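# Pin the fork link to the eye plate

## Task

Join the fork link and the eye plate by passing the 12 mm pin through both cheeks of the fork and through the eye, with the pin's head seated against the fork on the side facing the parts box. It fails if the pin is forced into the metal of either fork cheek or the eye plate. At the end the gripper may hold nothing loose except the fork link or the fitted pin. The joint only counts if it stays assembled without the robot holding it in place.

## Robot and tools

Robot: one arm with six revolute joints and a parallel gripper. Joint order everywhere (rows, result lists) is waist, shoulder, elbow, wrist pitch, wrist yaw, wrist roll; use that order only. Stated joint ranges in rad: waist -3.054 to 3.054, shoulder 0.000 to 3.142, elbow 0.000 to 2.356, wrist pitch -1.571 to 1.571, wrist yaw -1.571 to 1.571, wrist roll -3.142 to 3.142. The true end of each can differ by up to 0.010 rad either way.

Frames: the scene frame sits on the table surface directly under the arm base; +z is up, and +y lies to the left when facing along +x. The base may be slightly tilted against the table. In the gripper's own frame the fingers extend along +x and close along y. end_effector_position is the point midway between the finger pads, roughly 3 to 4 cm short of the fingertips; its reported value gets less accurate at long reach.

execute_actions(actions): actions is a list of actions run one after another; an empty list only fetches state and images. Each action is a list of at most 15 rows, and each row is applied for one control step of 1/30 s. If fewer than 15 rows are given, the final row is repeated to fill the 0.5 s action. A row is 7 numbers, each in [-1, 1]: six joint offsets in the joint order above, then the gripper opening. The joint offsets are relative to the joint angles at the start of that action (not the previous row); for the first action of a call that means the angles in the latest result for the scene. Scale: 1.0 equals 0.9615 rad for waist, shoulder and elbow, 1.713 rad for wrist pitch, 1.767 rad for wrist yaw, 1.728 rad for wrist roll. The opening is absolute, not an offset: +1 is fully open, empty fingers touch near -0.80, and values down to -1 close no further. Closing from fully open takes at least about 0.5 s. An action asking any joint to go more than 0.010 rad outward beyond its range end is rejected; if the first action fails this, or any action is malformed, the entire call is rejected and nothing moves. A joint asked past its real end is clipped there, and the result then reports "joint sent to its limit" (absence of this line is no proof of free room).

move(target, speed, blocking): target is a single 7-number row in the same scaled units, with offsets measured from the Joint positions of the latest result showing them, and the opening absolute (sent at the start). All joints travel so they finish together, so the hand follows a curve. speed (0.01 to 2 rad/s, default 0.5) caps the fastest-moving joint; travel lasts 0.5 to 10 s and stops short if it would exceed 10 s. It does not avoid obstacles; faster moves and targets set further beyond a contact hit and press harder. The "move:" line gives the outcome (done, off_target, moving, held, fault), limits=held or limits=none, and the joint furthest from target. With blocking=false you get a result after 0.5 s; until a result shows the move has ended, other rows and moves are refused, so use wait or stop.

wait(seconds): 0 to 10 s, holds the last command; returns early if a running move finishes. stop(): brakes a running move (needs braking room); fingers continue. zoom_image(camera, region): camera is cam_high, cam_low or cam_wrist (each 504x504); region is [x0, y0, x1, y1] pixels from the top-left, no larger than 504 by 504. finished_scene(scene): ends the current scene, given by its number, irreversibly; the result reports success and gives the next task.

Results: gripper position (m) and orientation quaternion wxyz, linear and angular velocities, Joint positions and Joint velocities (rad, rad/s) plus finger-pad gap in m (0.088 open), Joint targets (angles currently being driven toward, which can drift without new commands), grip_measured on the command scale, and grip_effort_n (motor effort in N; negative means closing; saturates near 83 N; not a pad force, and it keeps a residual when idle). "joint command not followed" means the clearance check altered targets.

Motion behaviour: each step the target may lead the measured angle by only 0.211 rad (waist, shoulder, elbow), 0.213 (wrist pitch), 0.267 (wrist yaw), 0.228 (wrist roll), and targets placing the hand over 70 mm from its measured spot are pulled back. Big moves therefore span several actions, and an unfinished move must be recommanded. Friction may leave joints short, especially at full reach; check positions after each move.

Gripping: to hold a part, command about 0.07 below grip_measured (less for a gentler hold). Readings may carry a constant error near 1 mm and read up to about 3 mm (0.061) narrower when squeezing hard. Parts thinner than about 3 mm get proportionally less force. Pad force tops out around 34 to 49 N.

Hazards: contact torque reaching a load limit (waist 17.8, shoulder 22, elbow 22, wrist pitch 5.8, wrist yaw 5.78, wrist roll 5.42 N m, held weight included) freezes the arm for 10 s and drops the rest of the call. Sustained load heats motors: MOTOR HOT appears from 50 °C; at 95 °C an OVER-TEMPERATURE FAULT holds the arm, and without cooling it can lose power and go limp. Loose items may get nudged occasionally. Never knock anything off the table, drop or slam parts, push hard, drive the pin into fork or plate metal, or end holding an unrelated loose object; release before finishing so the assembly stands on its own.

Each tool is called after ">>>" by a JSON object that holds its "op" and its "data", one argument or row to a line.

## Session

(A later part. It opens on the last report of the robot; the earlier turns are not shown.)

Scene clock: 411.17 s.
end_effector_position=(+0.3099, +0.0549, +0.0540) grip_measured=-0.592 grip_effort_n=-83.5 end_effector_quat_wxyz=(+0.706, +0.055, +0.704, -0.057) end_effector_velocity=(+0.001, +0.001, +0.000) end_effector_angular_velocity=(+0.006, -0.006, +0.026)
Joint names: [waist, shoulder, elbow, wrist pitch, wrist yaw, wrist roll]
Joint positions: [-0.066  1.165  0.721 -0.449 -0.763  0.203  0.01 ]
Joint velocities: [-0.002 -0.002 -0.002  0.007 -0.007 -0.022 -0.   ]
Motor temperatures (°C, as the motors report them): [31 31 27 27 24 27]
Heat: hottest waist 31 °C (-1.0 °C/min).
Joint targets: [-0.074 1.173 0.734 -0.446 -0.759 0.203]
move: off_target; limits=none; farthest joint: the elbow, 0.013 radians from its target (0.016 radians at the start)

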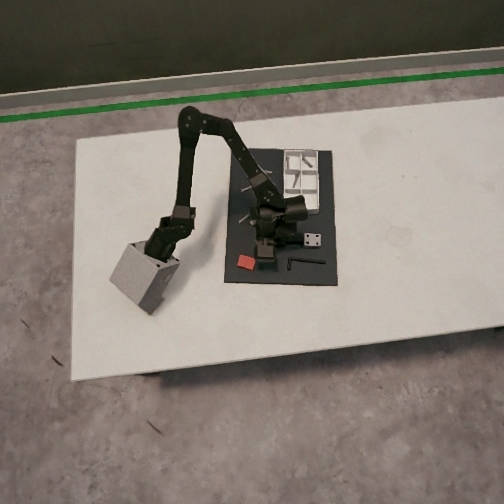

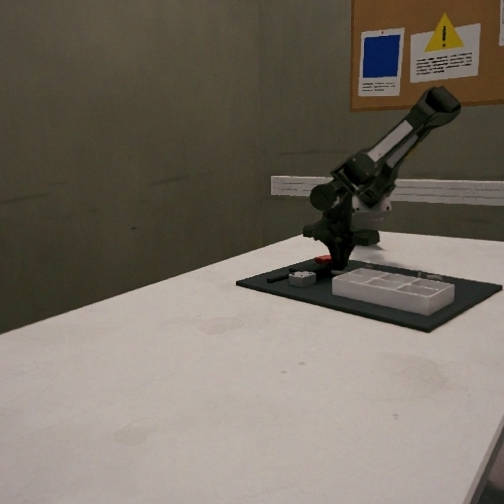

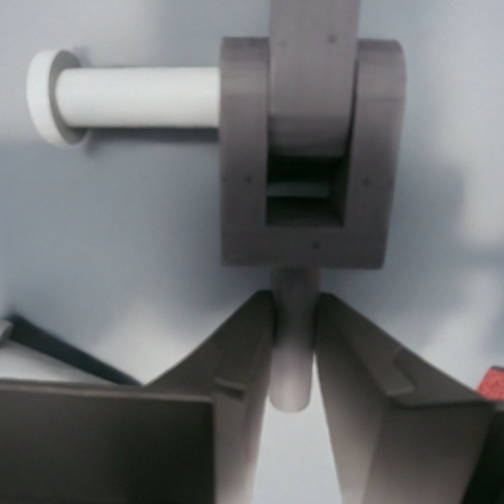

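>>> {"op": "move", "data": {
  "target": [-0.010,0,0.014,0.008,0.003,0,-0.64],
  "speed": 0.015
}}

>>> {"op": "zoom_image", "data": {
  "camera": "cam_wrist",
  "region": [150,0,400,200]
}}

Scene clock: 414.87 s.
end_effector_position=(+0.3103, +0.0549, +0.0540) grip_measured=-0.592 grip_effort_n=-83.5 end_effector_quat_wxyz=(+0.706, +0.055, +0.704, -0.056) end_effector_velocity=(-0.000, -0.001, +0.001) end_effector_angular_velocity=(+0.003, +0.002, +0.027)
Joint names: [waist, shoulder, elbow, wrist pitch, wrist yaw, wrist roll]
Joint positions: [-0.066  1.165  0.721 -0.447 -0.763  0.203  0.01 ]
Joint velocities: [-0.007  0.002  0.002 -0.007 -0.007 -0.037 -0.   ]
Motor temperatures (°C, as the motors report them): [31 31 28 27 24 27]
Heat: hottest waist 31 °C (-1.0 °C/min).
Joint targets: [-0.076 1.165 0.734 -0.435 -0.757 0.203]
move: off_target; limits=none; farthest joint: the elbow, 0.014 radians from its target (0.014 radians at the start)

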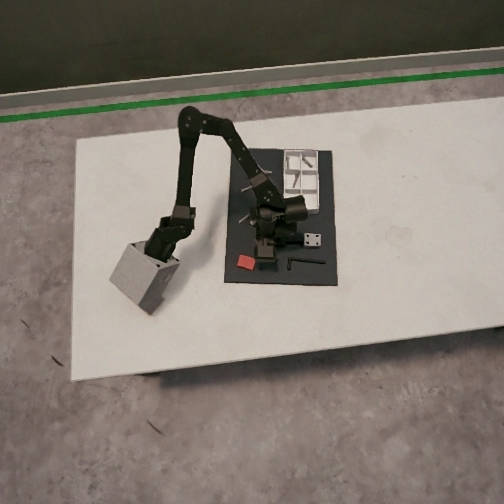

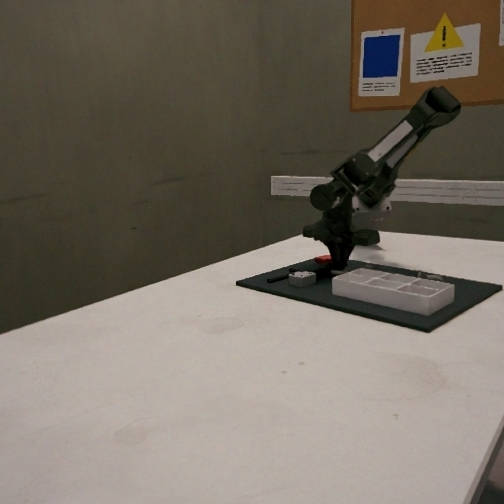

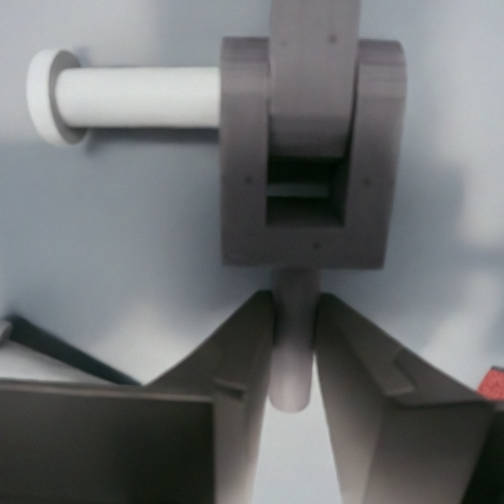

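Region (150, 0, 400, 200) of cam_wrist's 504x504 image, scaled by 2.016, with more detail than that image has; it fills the top 403 rows of this view, and the rest is white.

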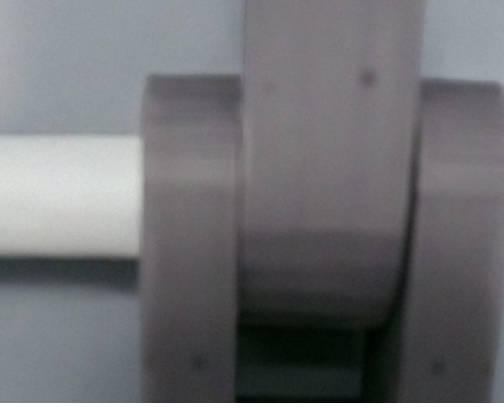

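>>> {"op": "move", "data": {
  "target": [-0.007,-0.021,-0.016,-0.001,0.003,0,-0.64],
  "speed": 0.015
}}

>>> {"op": "zoom_image", "data": {
  "camera": "cam_wrist",
  "region": [150,0,400,200]
}}

Scene clock: 418.83 s.
end_effector_position=(+0.3081, +0.0553, +0.0546) grip_measured=-0.592 grip_effort_n=-83.5 end_effector_quat_wxyz=(+0.706, +0.055, +0.704, -0.056) end_effector_velocity=(-0.004, -0.000, -0.000) end_effector_angular_velocity=(+0.005, +0.008, -0.002)
Joint names: [waist, shoulder, elbow, wrist pitch, wrist yaw, wrist roll]
Joint positions: [-0.066  1.156  0.713 -0.447 -0.763  0.203  0.01 ]
Joint velocities: [-0.002 -0.002 -0.007 -0.007 -0.007 -0.007  0.   ]
Motor temperatures (°C, as the motors report them): [31 31 28 27 24 27]
Heat: hottest waist 31 °C (+0.0 °C/min).
Joint targets: [-0.072 1.145 0.705 -0.449 -0.757 0.203]
move: off_target; limits=none; farthest joint: the shoulder, 0.011 radians from its target (0.020 radians at the start)

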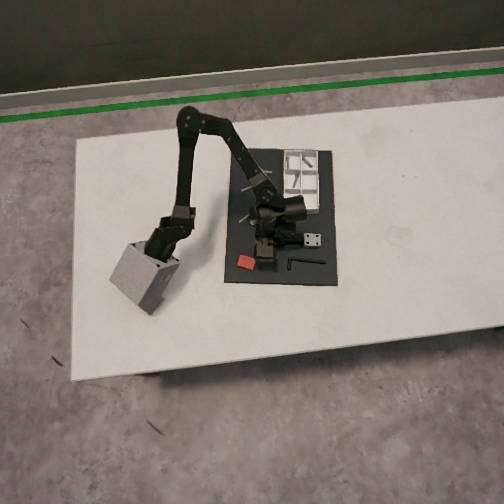

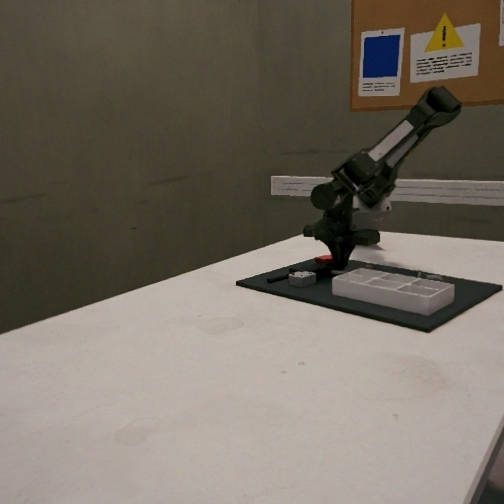

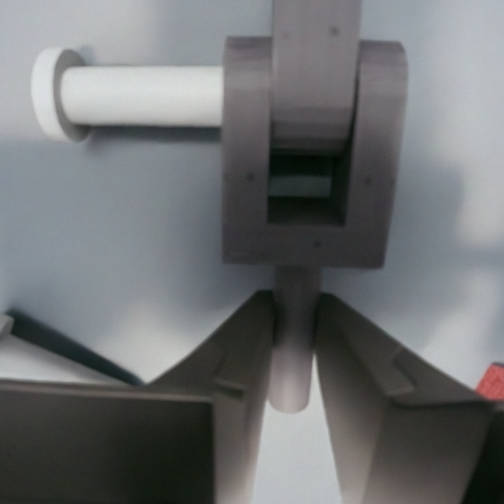

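Region (150, 0, 400, 200) of cam_wrist's 504x504 image, scaled by 2.016, with more detail than that image has; it fills the top 403 rows of this view, and the rest is white.

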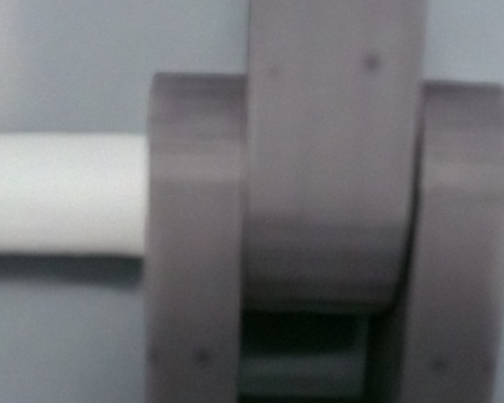

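>>> {"op": "execute_actions", "data": {
  "actions": [
    [[-0.004,0,0,0,0,0,-0.64],[-0.004,0,0,0,0,0,-0.64],[-0.004,0,0,0,0,0,-0.64],[-0.004,0,0,0,0,0,-0.64],[0,0,0,0,0,0,-0.3]]
  ]
}}

>>> {"op": "move", "data": {
  "target": [-0.12,-0.072,0.065,-0.125,-0.042,-0.064,-0.3]
}}

>>> {"op": "move", "data": {
  "target": [0.025,0.164,0.245,-0.028,0.009,0.0185,1]
}}

>>> {"op": "move", "data": {
  "target": [0.113,0.074,-0.052,0.108,0.040,0.06,1],
  "speed": 0.25
}}

Scene clock: 424.10 s.
end_effector_position=(+0.3081, +0.0553, +0.0546) grip_measured=-0.315 grip_effort_n=18.4 end_effector_quat_wxyz=(+0.706, +0.055, +0.704, -0.056) end_effector_velocity=(-0.002, -0.002, +0.000) end_effector_angular_velocity=(-0.009, +0.004, -0.014)
Joint names: [waist, shoulder, elbow, wrist pitch, wrist yaw, wrist roll]
Joint positions: [-0.066  1.156  0.713 -0.447 -0.763  0.203  0.024]
Joint velocities: [-0.002 -0.002 -0.002 -0.007  0.007  0.007  0.005]
Motor temperatures (°C, as the motors report them): [31 31 28 27 24 27]
Heat: hottest waist 31 °C (+0.0 °C/min).
Joint targets: [-0.066 1.156 0.713 -0.447 -0.763 0.203]

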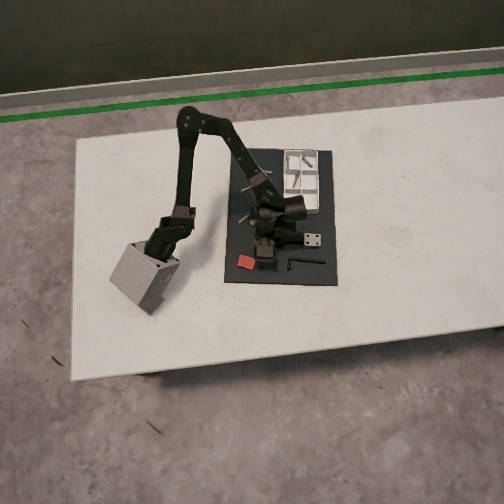

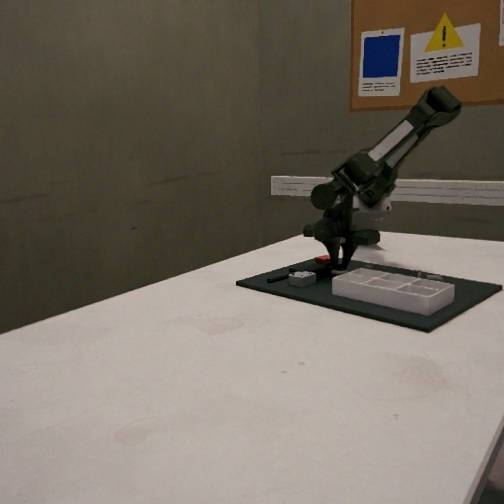

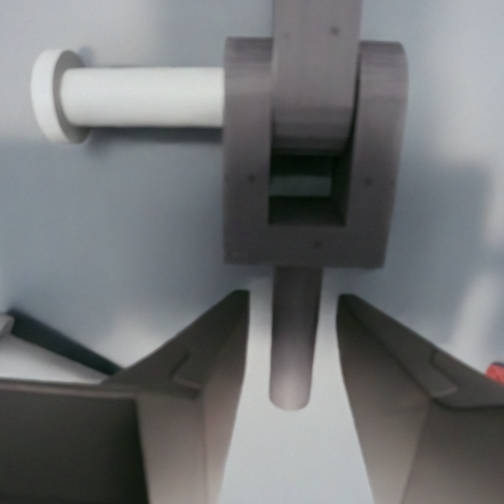

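Scene clock: 425.13 s.
end_effector_position=(+0.3058, +0.0577, +0.0869) grip_measured=-0.304 grip_effort_n=18.4 end_effector_quat_wxyz=(+0.705, +0.064, +0.704, -0.064) end_effector_velocity=(-0.004, -0.000, +0.001) end_effector_angular_velocity=(+0.004, +0.010, +0.002)
Joint names: [waist, shoulder, elbow, wrist pitch, wrist yaw, wrist roll]
Joint positions: [-0.177  1.095  0.767 -0.66  -0.832  0.095  0.024]
Joint velocities: [-0.007 -0.002 -0.002 -0.022 -0.007 -0.022 -0.   ]
Motor temperatures (°C, as the motors report them): [31 31 28 27 24 27]
Heat: hottest waist 31 °C (+0.0 °C/min).
Joint targets: [-0.181 1.086 0.775 -0.662 -0.837 0.092]
move: done; limits=none; farthest joint: the shoulder, 0.008 radians from its target (0.069 radians at the start)

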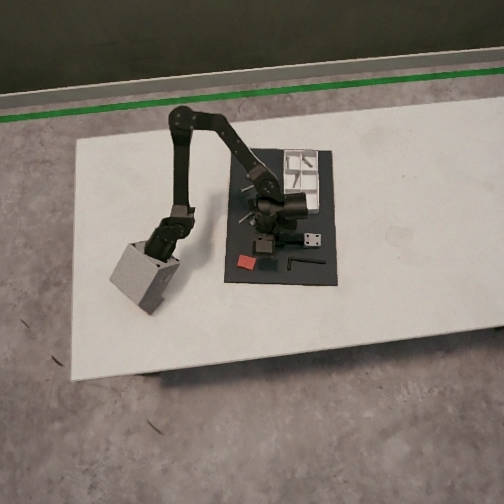

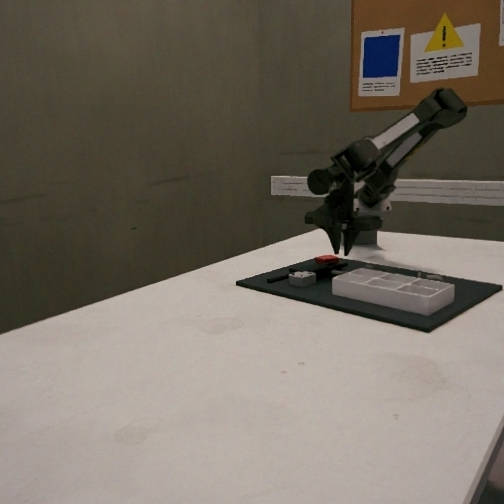

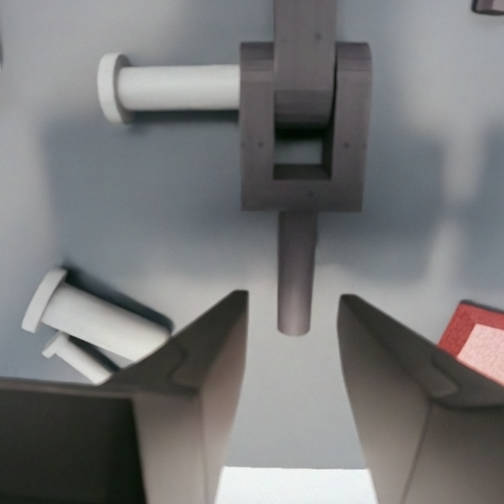

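Scene clock: 426.20 s.
end_effector_position=(+0.3604, +0.0631, +0.0895) grip_measured=+1.000 grip_effort_n=19.3 end_effector_quat_wxyz=(+0.708, +0.062, +0.701, -0.061) end_effector_velocity=(-0.000, +0.000, +0.000) end_effector_angular_velocity=(+0.006, +0.003, -0.014)
Joint names: [waist, shoulder, elbow, wrist pitch, wrist yaw, wrist roll]
Joint positions: [-0.156  1.243  0.995 -0.706 -0.821  0.124  0.088]
Joint velocities: [-0.002  0.002  0.002 -0.007 -0.007  0.007  0.   ]
Motor temperatures (°C, as the motors report them): [31 31 28 27 24 27]
Heat: hottest waist 31 °C (+0.0 °C/min).
Joint targets: [-0.153 1.252 1.003 -0.708 -0.816 0.127]
move: done; limits=none; farthest joint: the shoulder, 0.009 radians from its target (0.158 radians at the start)

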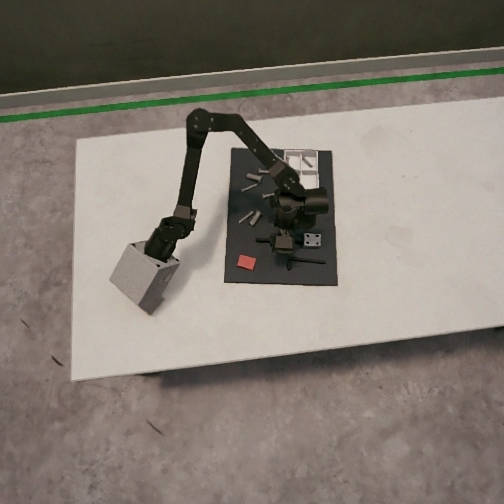

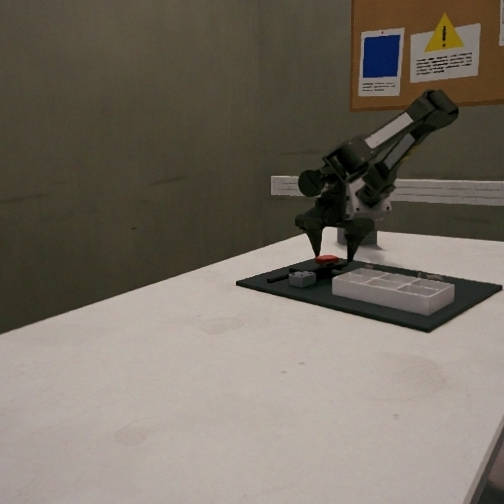

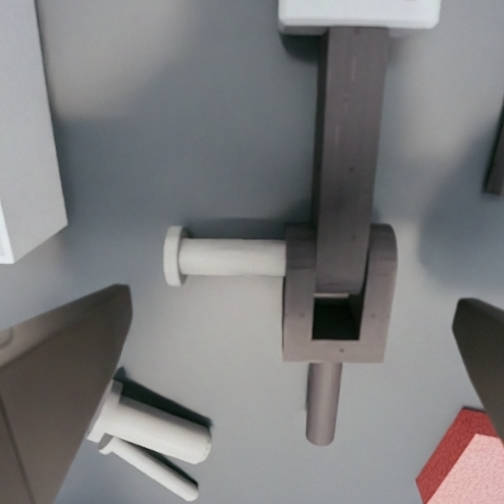

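Scene clock: 427.43 s.
end_effector_position=(+0.3632, +0.0623, +0.0538) grip_measured=+1.000 grip_effort_n=18.4 end_effector_quat_wxyz=(+0.707, +0.057, +0.703, -0.057) end_effector_velocity=(-0.006, -0.000, -0.000) end_effector_angular_velocity=(+0.005, +0.019, -0.027)
Joint names: [waist, shoulder, elbow, wrist pitch, wrist yaw, wrist roll]
Joint positions: [-0.051  1.305  0.952 -0.523 -0.755  0.225  0.088]
Joint velocities: [-0.002 -0.002 -0.007 -0.022 -0.007  0.007  0.   ]
Motor temperatures (°C, as the motors report them): [31 31 28 27 24 27]
Heat: hottest waist 31 °C (+0.0 °C/min).
Joint targets: [-0.048 1.315 0.945 -0.522 -0.750 0.228]
move: done; limits=none; farthest joint: the shoulder, 0.009 radians from its target (0.071 radians at the start)

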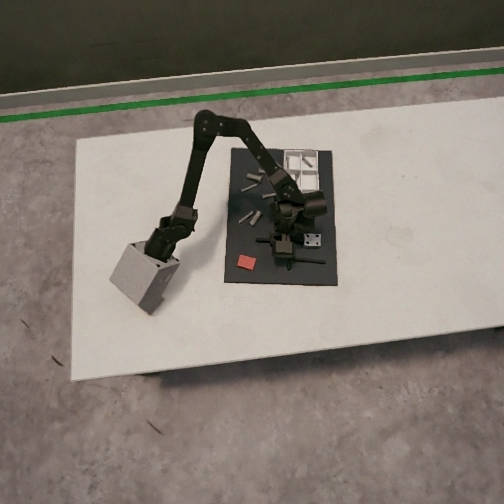

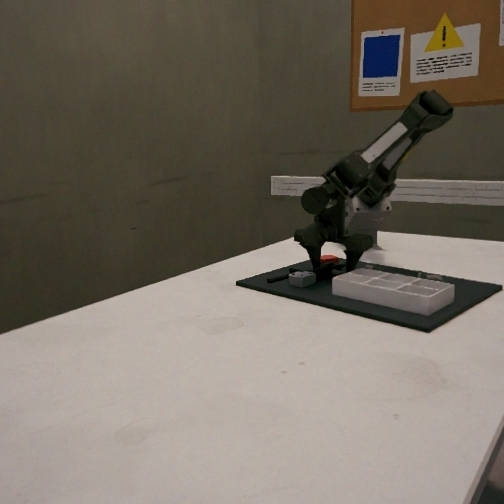

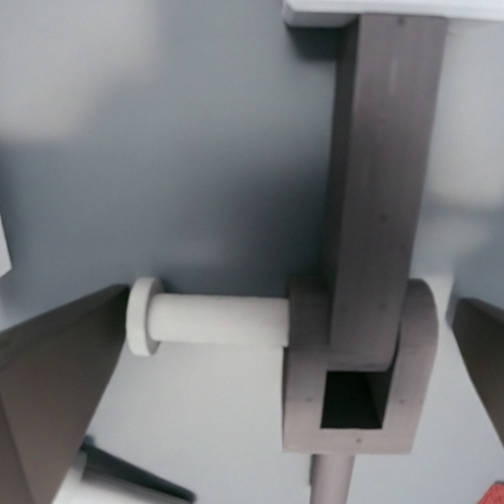

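Push −v 8 mm, +1.5 mm up.

>>> {"op": "move", "data": {
  "target": [-0.035,0.02,-0.017,-0.002,-0.010,-0.018,1],
  "speed": 0.03
}}

Scene clock: 432.73 s.
end_effector_position=(+0.3628, +0.0573, +0.0560) grip_measured=+1.000 grip_effort_n=15.6 end_effector_quat_wxyz=(+0.708, +0.057, +0.702, -0.052) end_effector_velocity=(+0.003, +0.001, +0.001) end_effector_angular_velocity=(+0.006, -0.017, +0.007)
Joint names: [waist, shoulder, elbow, wrist pitch, wrist yaw, wrist roll]
Joint positions: [-0.075  1.311  0.947 -0.524 -0.778  0.197  0.088]
Joint velocities: [-0.002 -0.002 -0.002  0.022 -0.007  0.007  0.   ]
Motor temperatures (°C, as the motors report them): [31 31 27 27 24 27]
Heat: hottest waist 31 °C (+0.0 °C/min).
Joint targets: [-0.084 1.324 0.936 -0.527 -0.773 0.194]
move: off_target; limits=none; farthest joint: the shoulder, 0.013 radians from its target (0.019 radians at the start)

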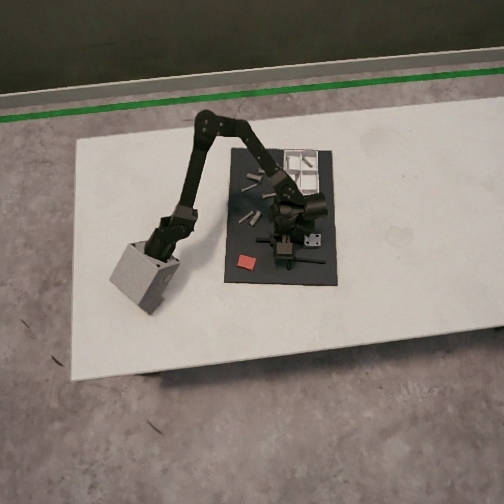

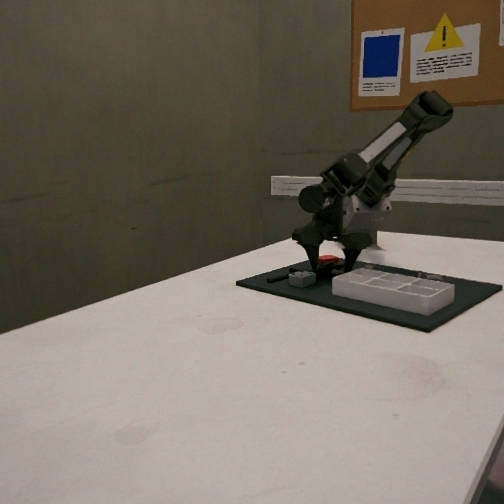

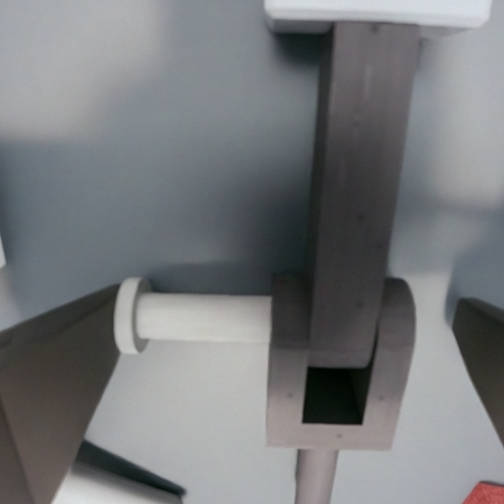

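>>> {"op": "move", "data": {
  "target": [-0.013,0.008,-0.017,-0.005,0.006,0.008,1],
  "speed": 0.015
}}

Scene clock: 437.70 s.
end_effector_position=(+0.3616, +0.0571, +0.0558) grip_measured=+1.000 grip_effort_n=14.7 end_effector_quat_wxyz=(+0.707, +0.063, +0.702, -0.057) end_effector_velocity=(-0.002, -0.001, +0.001) end_effector_angular_velocity=(-0.009, +0.011, -0.021)
Joint names: [waist, shoulder, elbow, wrist pitch, wrist yaw, wrist roll]
Joint positions: [-0.075  1.311  0.945 -0.526 -0.779  0.209  0.088]
Joint velocities: [-0.002 -0.002  0.002 -0.022  0.007  0.007  0.   ]
Motor temperatures (°C, as the motors report them): [31 31 27 27 24 27]
Heat: hottest waist 31 °C (-1.0 °C/min).
Joint targets: [-0.087 1.319 0.931 -0.532 -0.768 0.211]
move: off_target; limits=none; farthest joint: the elbow, 0.014 radians from its target (0.017 radians at the start)

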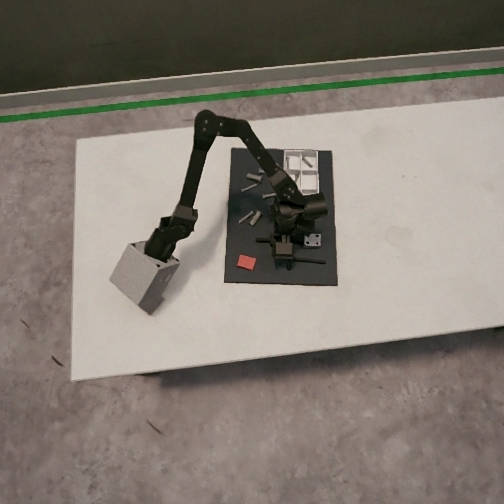

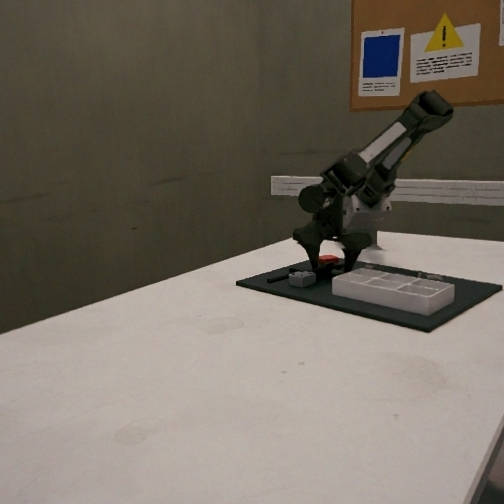

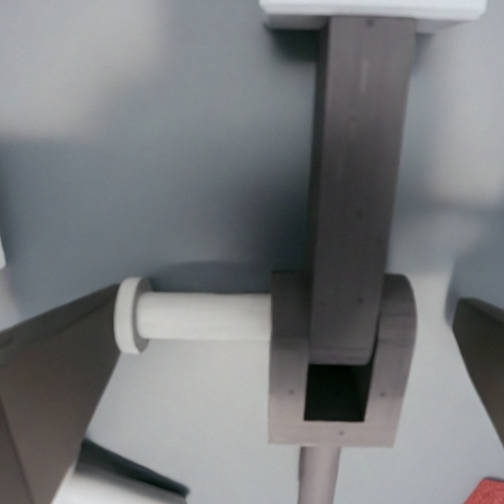

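Lift the head with push held.

>>> {"op": "move", "data": {
  "target": [-0.021,-0.012,-0.008,-0.008,0.005,-0.004,1],
  "speed": 0.015
}}

Scene clock: 441.67 s.
end_effector_position=(+0.3614, +0.0574, +0.0577) grip_measured=+1.000 grip_effort_n=14.2 end_effector_quat_wxyz=(+0.707, +0.063, +0.702, -0.057) end_effector_velocity=(-0.001, -0.001, +0.001) end_effector_angular_velocity=(+0.003, +0.001, +0.013)
Joint names: [waist, shoulder, elbow, wrist pitch, wrist yaw, wrist roll]
Joint positions: [-0.08   1.305  0.945 -0.533 -0.782  0.206  0.088]
Joint velocities: [-0.007 -0.002 -0.002 -0.007 -0.007 -0.022  0.   ]
Motor temperatures (°C, as the motors report them): [31 31 27 27 24 27]
Heat: hottest waist 31 °C (-1.0 °C/min).
Joint targets: [-0.095 1.300 0.937 -0.540 -0.770 0.202]
move: off_target; limits=none; farthest joint: the waist, 0.015 radians from its target (0.020 radians at the start)

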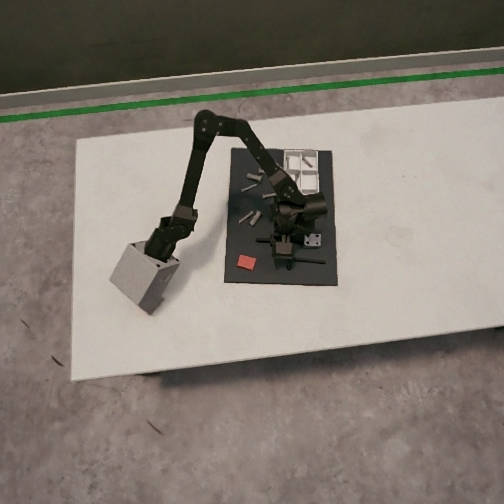

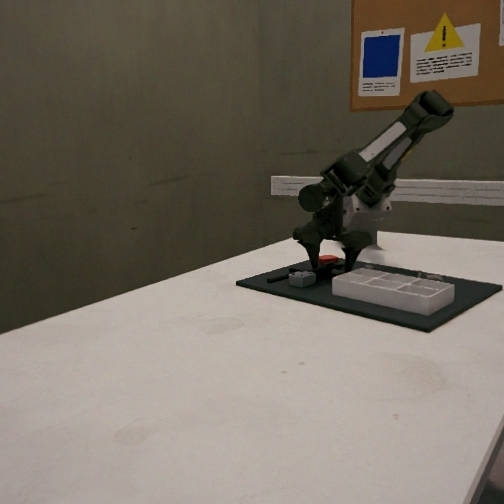

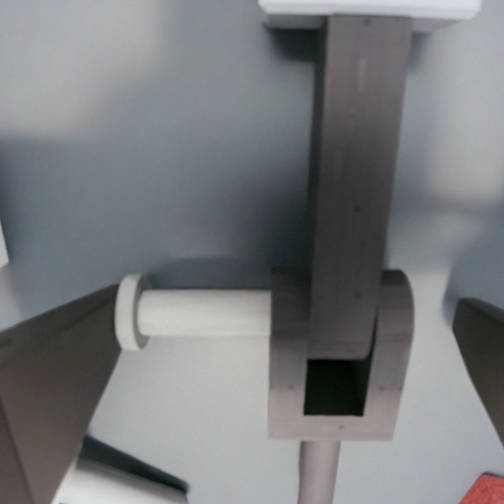

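>>> {"op": "move", "data": {
  "target": [-0.014,0.027,0.012,0.001,0.008,0.004,1],
  "speed": 0.015
}}

Scene clock: 445.30 s.
end_effector_position=(+0.3634, +0.0566, +0.0566) grip_measured=+1.000 grip_effort_n=14.2 end_effector_quat_wxyz=(+0.707, +0.065, +0.702, -0.058) end_effector_velocity=(-0.004, +0.005, +0.001) end_effector_angular_velocity=(+0.023, +0.014, -0.018)
Joint names: [waist, shoulder, elbow, wrist pitch, wrist yaw, wrist roll]
Joint positions: [-0.079  1.316  0.953 -0.531 -0.782  0.208  0.088]
Joint velocities: [ 0.002 -0.007 -0.002 -0.022 -0.022  0.007  0.   ]
Motor temperatures (°C, as the motors report them): [32 31 27 27 24 27]
Heat: hottest waist 32 °C (+1.0 °C/min).
Joint targets: [-0.093 1.331 0.957 -0.531 -0.767 0.213]
move: off_target; limits=none; farthest joint: the shoulder, 0.015 radians from its target (0.025 radians at the start)

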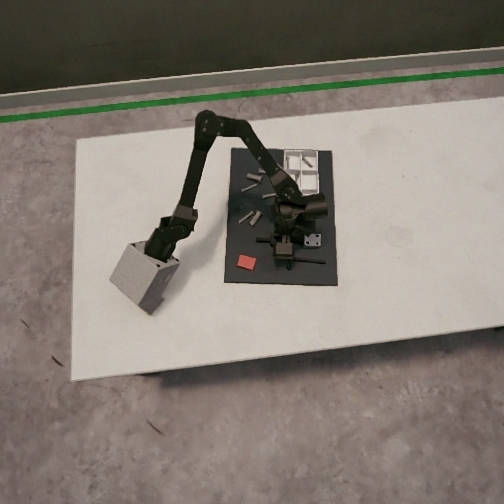

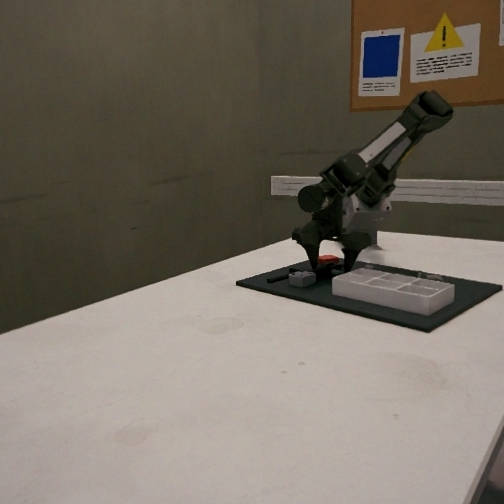

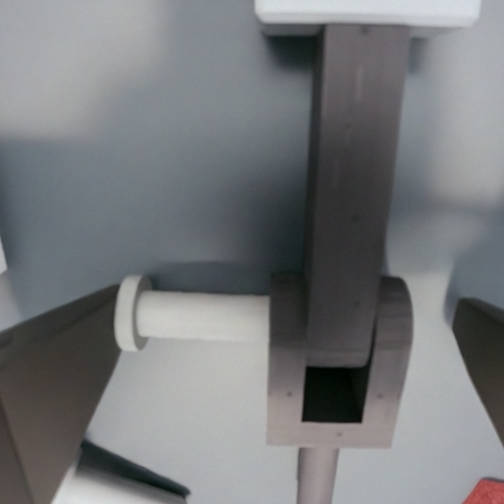

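>>> {"op": "move", "data": {
  "target": [-0.008,-0.026,-0.038,0.001,0.009,0,1],
  "speed": 0.025
}}

>>> {"op": "move", "data": {
  "target": [-0.017,0.027,0.017,-0.004,0.006,0,1],
  "speed": 0.02
}}

Scene clock: 450.60 s.
end_effector_position=(+0.3585, +0.0576, +0.0576) grip_measured=+1.000 grip_effort_n=13.7 end_effector_quat_wxyz=(+0.708, +0.064, +0.701, -0.057) end_effector_velocity=(-0.001, -0.002, -0.000) end_effector_angular_velocity=(-0.009, -0.003, -0.007)
Joint names: [waist, shoulder, elbow, wrist pitch, wrist yaw, wrist roll]
Joint positions: [-0.079  1.296  0.93  -0.526 -0.781  0.208  0.088]
Joint velocities: [-0.002 -0.002 -0.007  0.007  0.007  0.007  0.   ]
Motor temperatures (°C, as the motors report them): [32 31 27 27 24 27]
Heat: hottest waist 32 °C (+1.0 °C/min).
Joint targets: [-0.087 1.291 0.916 -0.530 -0.767 0.208]
move: off_target; limits=none; farthest joint: the wrist yaw, 0.015 radians from its target (0.016 radians at the start)

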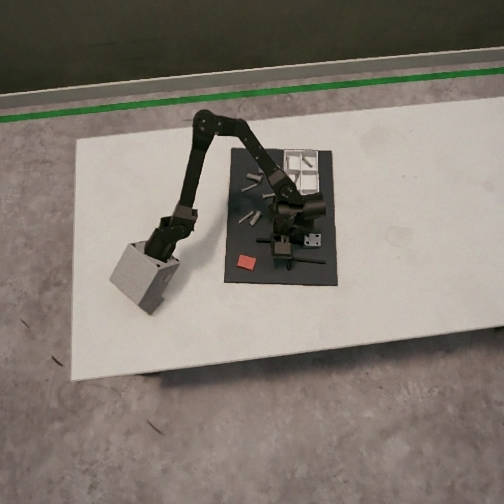

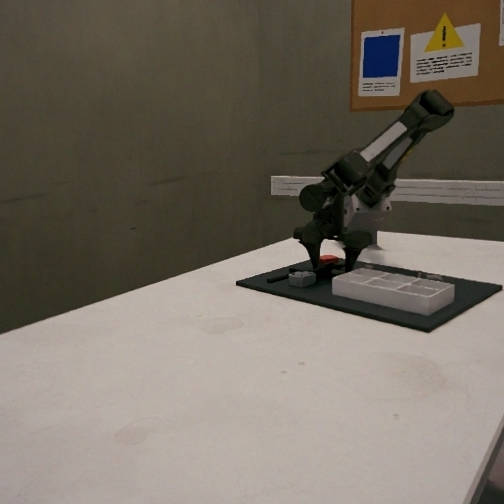

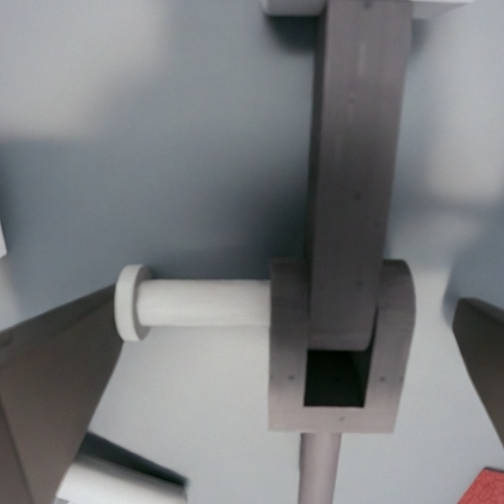

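Scene clock: 452.13 s.
end_effector_position=(+0.3609, +0.0568, +0.0573) grip_measured=+1.000 grip_effort_n=13.7 end_effector_quat_wxyz=(+0.707, +0.065, +0.702, -0.058) end_effector_velocity=(-0.002, +0.001, +0.001) end_effector_angular_velocity=(+0.006, +0.004, -0.014)
Joint names: [waist, shoulder, elbow, wrist pitch, wrist yaw, wrist roll]
Joint positions: [-0.08   1.307  0.943 -0.532 -0.783  0.208  0.088]
Joint velocities: [-0.002 -0.002 -0.002 -0.007 -0.007  0.007  0.   ]
Motor temperatures (°C, as the motors report them): [32 31 27 27 24 27]
Heat: hottest waist 32 °C (+1.0 °C/min).
Joint targets: [-0.095 1.322 0.947 -0.533 -0.771 0.208]
move: off_target; limits=none; farthest joint: the waist, 0.015 radians from its target (0.017 radians at the start)

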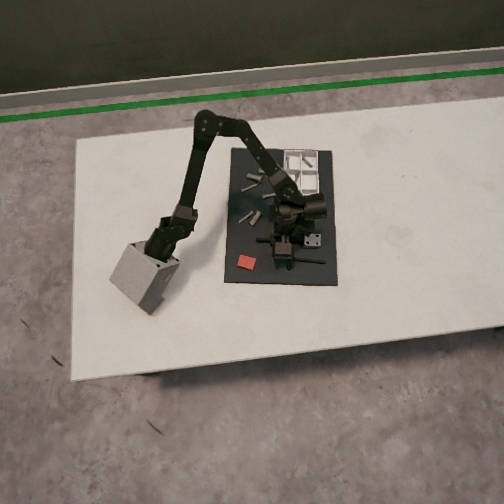

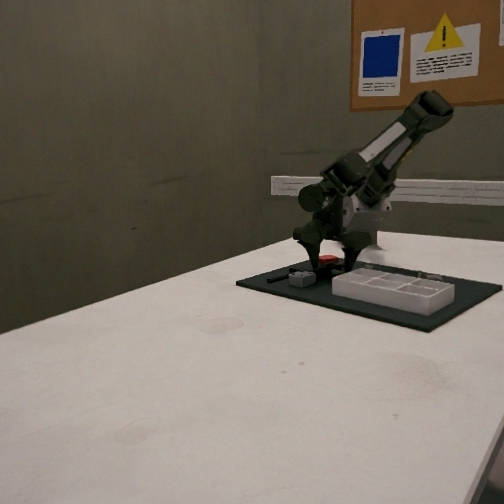

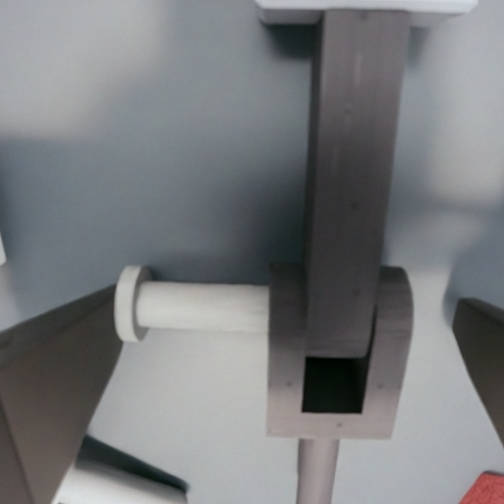

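>>> {"op": "execute_actions", "data": {
  "actions": []
}}

Scene clock: 468.43 s.
end_effector_position=(+0.3610, +0.0568, +0.0573) grip_measured=+1.000 grip_effort_n=14.2 end_effector_quat_wxyz=(+0.707, +0.065, +0.702, -0.058) end_effector_velocity=(-0.002, +0.001, +0.001) end_effector_angular_velocity=(+0.006, +0.004, +0.001)
Joint names: [waist, shoulder, elbow, wrist pitch, wrist yaw, wrist roll]
Joint positions: [-0.08   1.307  0.943 -0.532 -0.783  0.208  0.088]
Joint velocities: [-0.002 -0.002 -0.002 -0.007 -0.007 -0.007  0.   ]
Motor temperatures (°C, as the motors report them): [33 30 28 27 24 27]
Heat: hottest waist 33 °C (+2.0 °C/min).
Joint targets: [-0.095 1.322 0.947 -0.533 -0.771 0.208]

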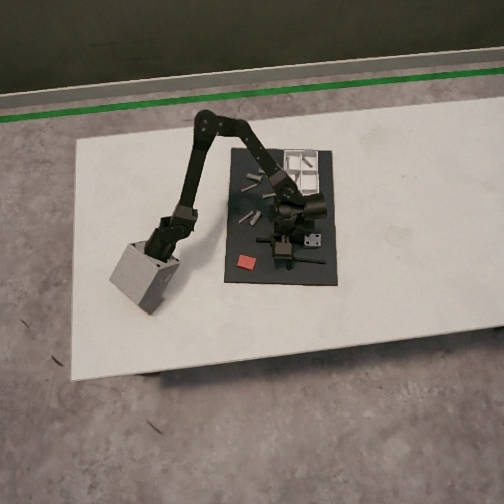

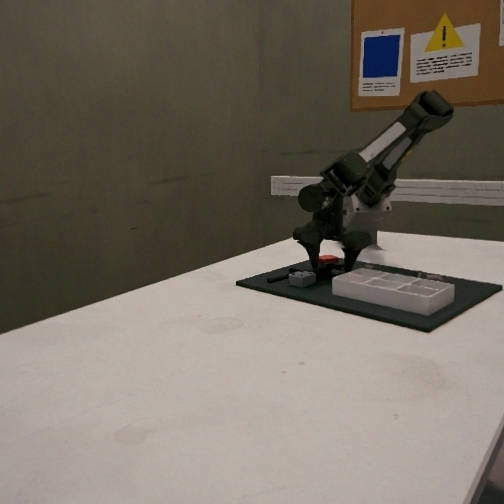

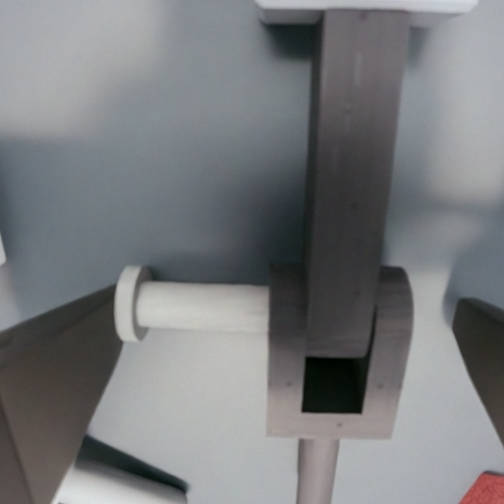

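>>> {"op": "move", "data": {
  "target": [0.02,-0.012,0.008,0,0.005,0.005,1],
  "speed": 0.05
}}

>>> {"op": "move", "data": {
  "target": [-0.1,-0.066,0.055,-0.102,-0.028,-0.052,1],
  "speed": 0.2
}}

>>> {"op": "move", "data": {
  "target": [-0.025,-0.163,-0.244,0.028,-0.007,-0.018,-0.3],
  "speed": 0.25
}}

Scene clock: 473.73 s.
end_effector_position=(+0.3598, +0.0610, +0.0548) grip_measured=+1.000 grip_effort_n=14.2 end_effector_quat_wxyz=(+0.704, +0.066, +0.705, -0.055) end_effector_velocity=(-0.004, +0.000, +0.001) end_effector_angular_velocity=(+0.005, +0.015, -0.009)
Joint names: [waist, shoulder, elbow, wrist pitch, wrist yaw, wrist roll]
Joint positions: [-0.064  1.306  0.944 -0.532 -0.78   0.215  0.088]
Joint velocities: [-0.002 -0.002 -0.002 -0.022 -0.007 -0.007  0.   ]
Motor temperatures (°C, as the motors report them): [33 30 28 27 24 27]
Heat: hottest waist 33 °C (+2.0 °C/min).
Joint targets: [-0.061 1.296 0.951 -0.532 -0.775 0.217]
move: done; limits=none; farthest joint: the shoulder, 0.010 radians from its target (0.012 radians at the start)

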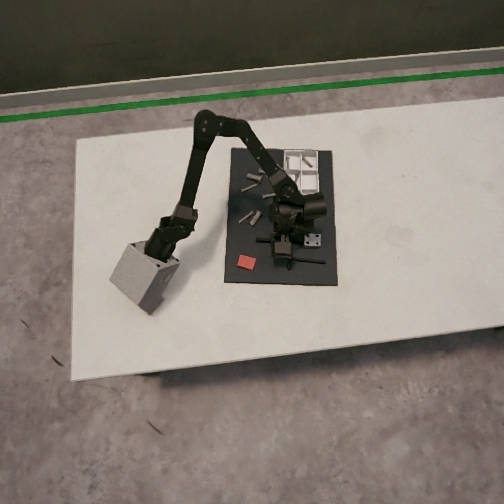

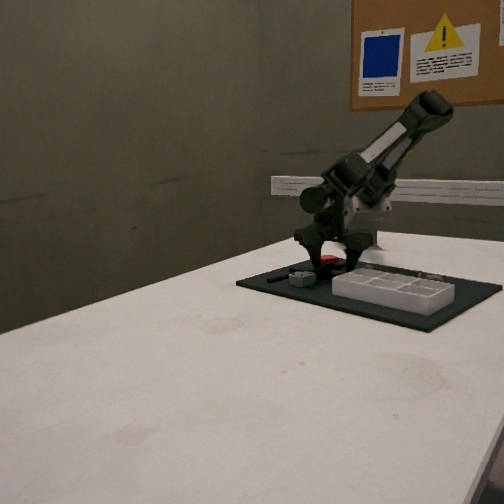

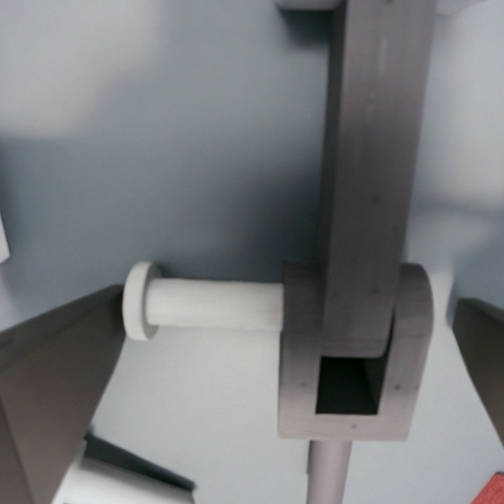

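Scene clock: 475.10 s.
end_effector_position=(+0.3581, +0.0610, +0.0871) grip_measured=+1.000 grip_effort_n=14.2 end_effector_quat_wxyz=(+0.705, +0.068, +0.703, -0.064) end_effector_velocity=(-0.002, +0.002, +0.001) end_effector_angular_velocity=(+0.007, +0.010, -0.007)
Joint names: [waist, shoulder, elbow, wrist pitch, wrist yaw, wrist roll]
Joint positions: [-0.157  1.252  0.989 -0.705 -0.824  0.127  0.088]
Joint velocities: [-0.002 -0.002  0.002 -0.022 -0.007 -0.007  0.   ]
Motor temperatures (°C, as the motors report them): [33 30 28 27 24 27]
Heat: hottest waist 33 °C (+2.0 °C/min).
Joint targets: [-0.160 1.242 0.997 -0.707 -0.829 0.124]
move: done; limits=none; farthest joint: the shoulder, 0.009 radians from its target (0.063 radians at the start)

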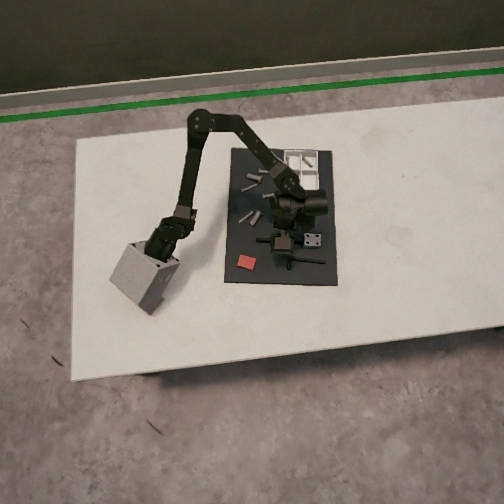

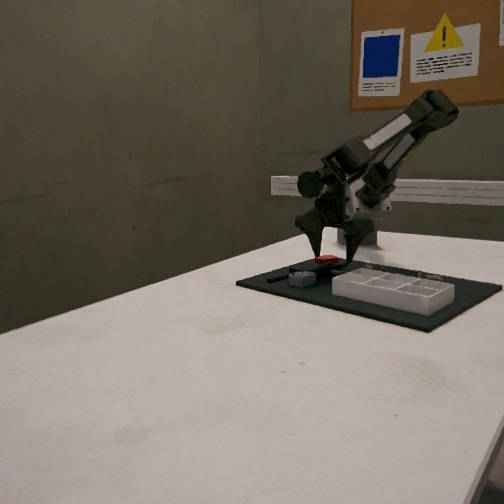

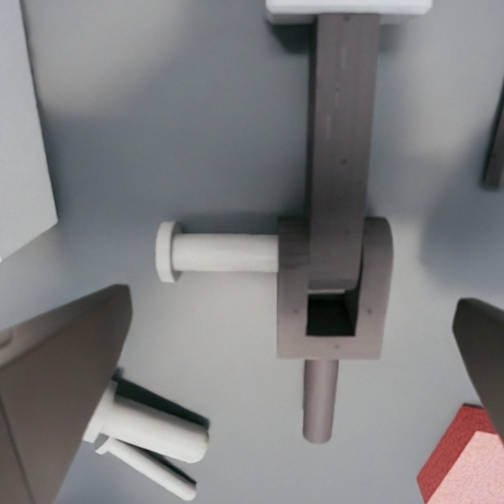

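Scene clock: 476.53 s.
end_effector_position=(+0.3035, +0.0556, +0.0849) grip_measured=-0.296 grip_effort_n=-19.8 end_effector_quat_wxyz=(+0.701, +0.069, +0.706, -0.068) end_effector_velocity=(-0.004, +0.001, +0.000) end_effector_angular_velocity=(+0.007, +0.013, -0.010)
Joint names: [waist, shoulder, elbow, wrist pitch, wrist yaw, wrist roll]
Joint positions: [-0.177  1.103  0.762 -0.658 -0.831  0.099  0.024]
Joint velocities: [-0.002 -0.002 -0.002 -0.022 -0.007 -0.007 -0.   ]
Motor temperatures (°C, as the motors report them): [33 30 28 27 24 27]
Heat: hottest waist 33 °C (+2.0 °C/min).
Joint targets: [-0.181 1.095 0.754 -0.657 -0.836 0.096]
move: done; limits=none; farthest joint: the shoulder, 0.008 radians from its target (0.156 radians at the start)

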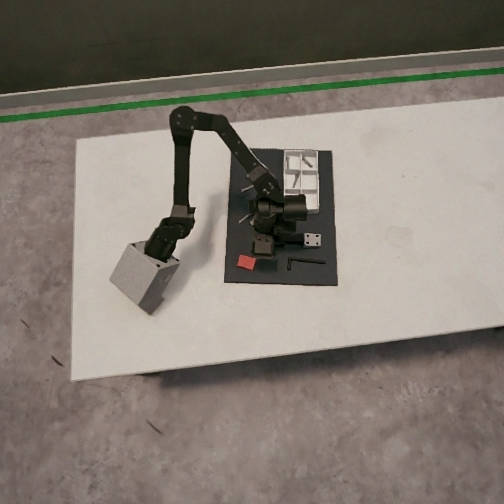

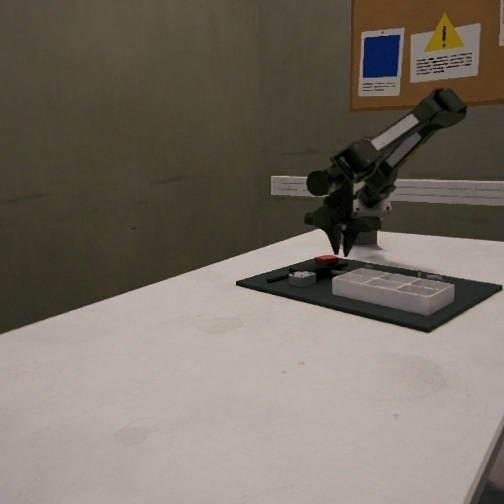

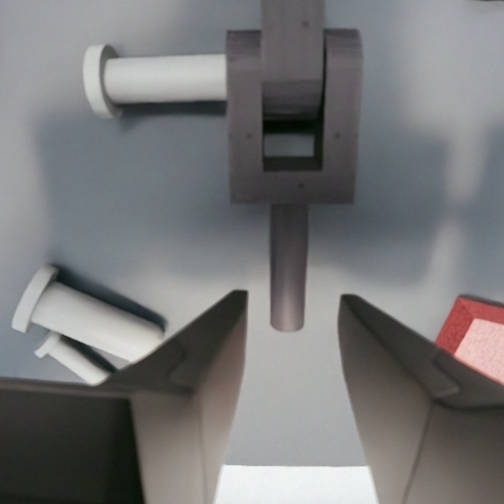

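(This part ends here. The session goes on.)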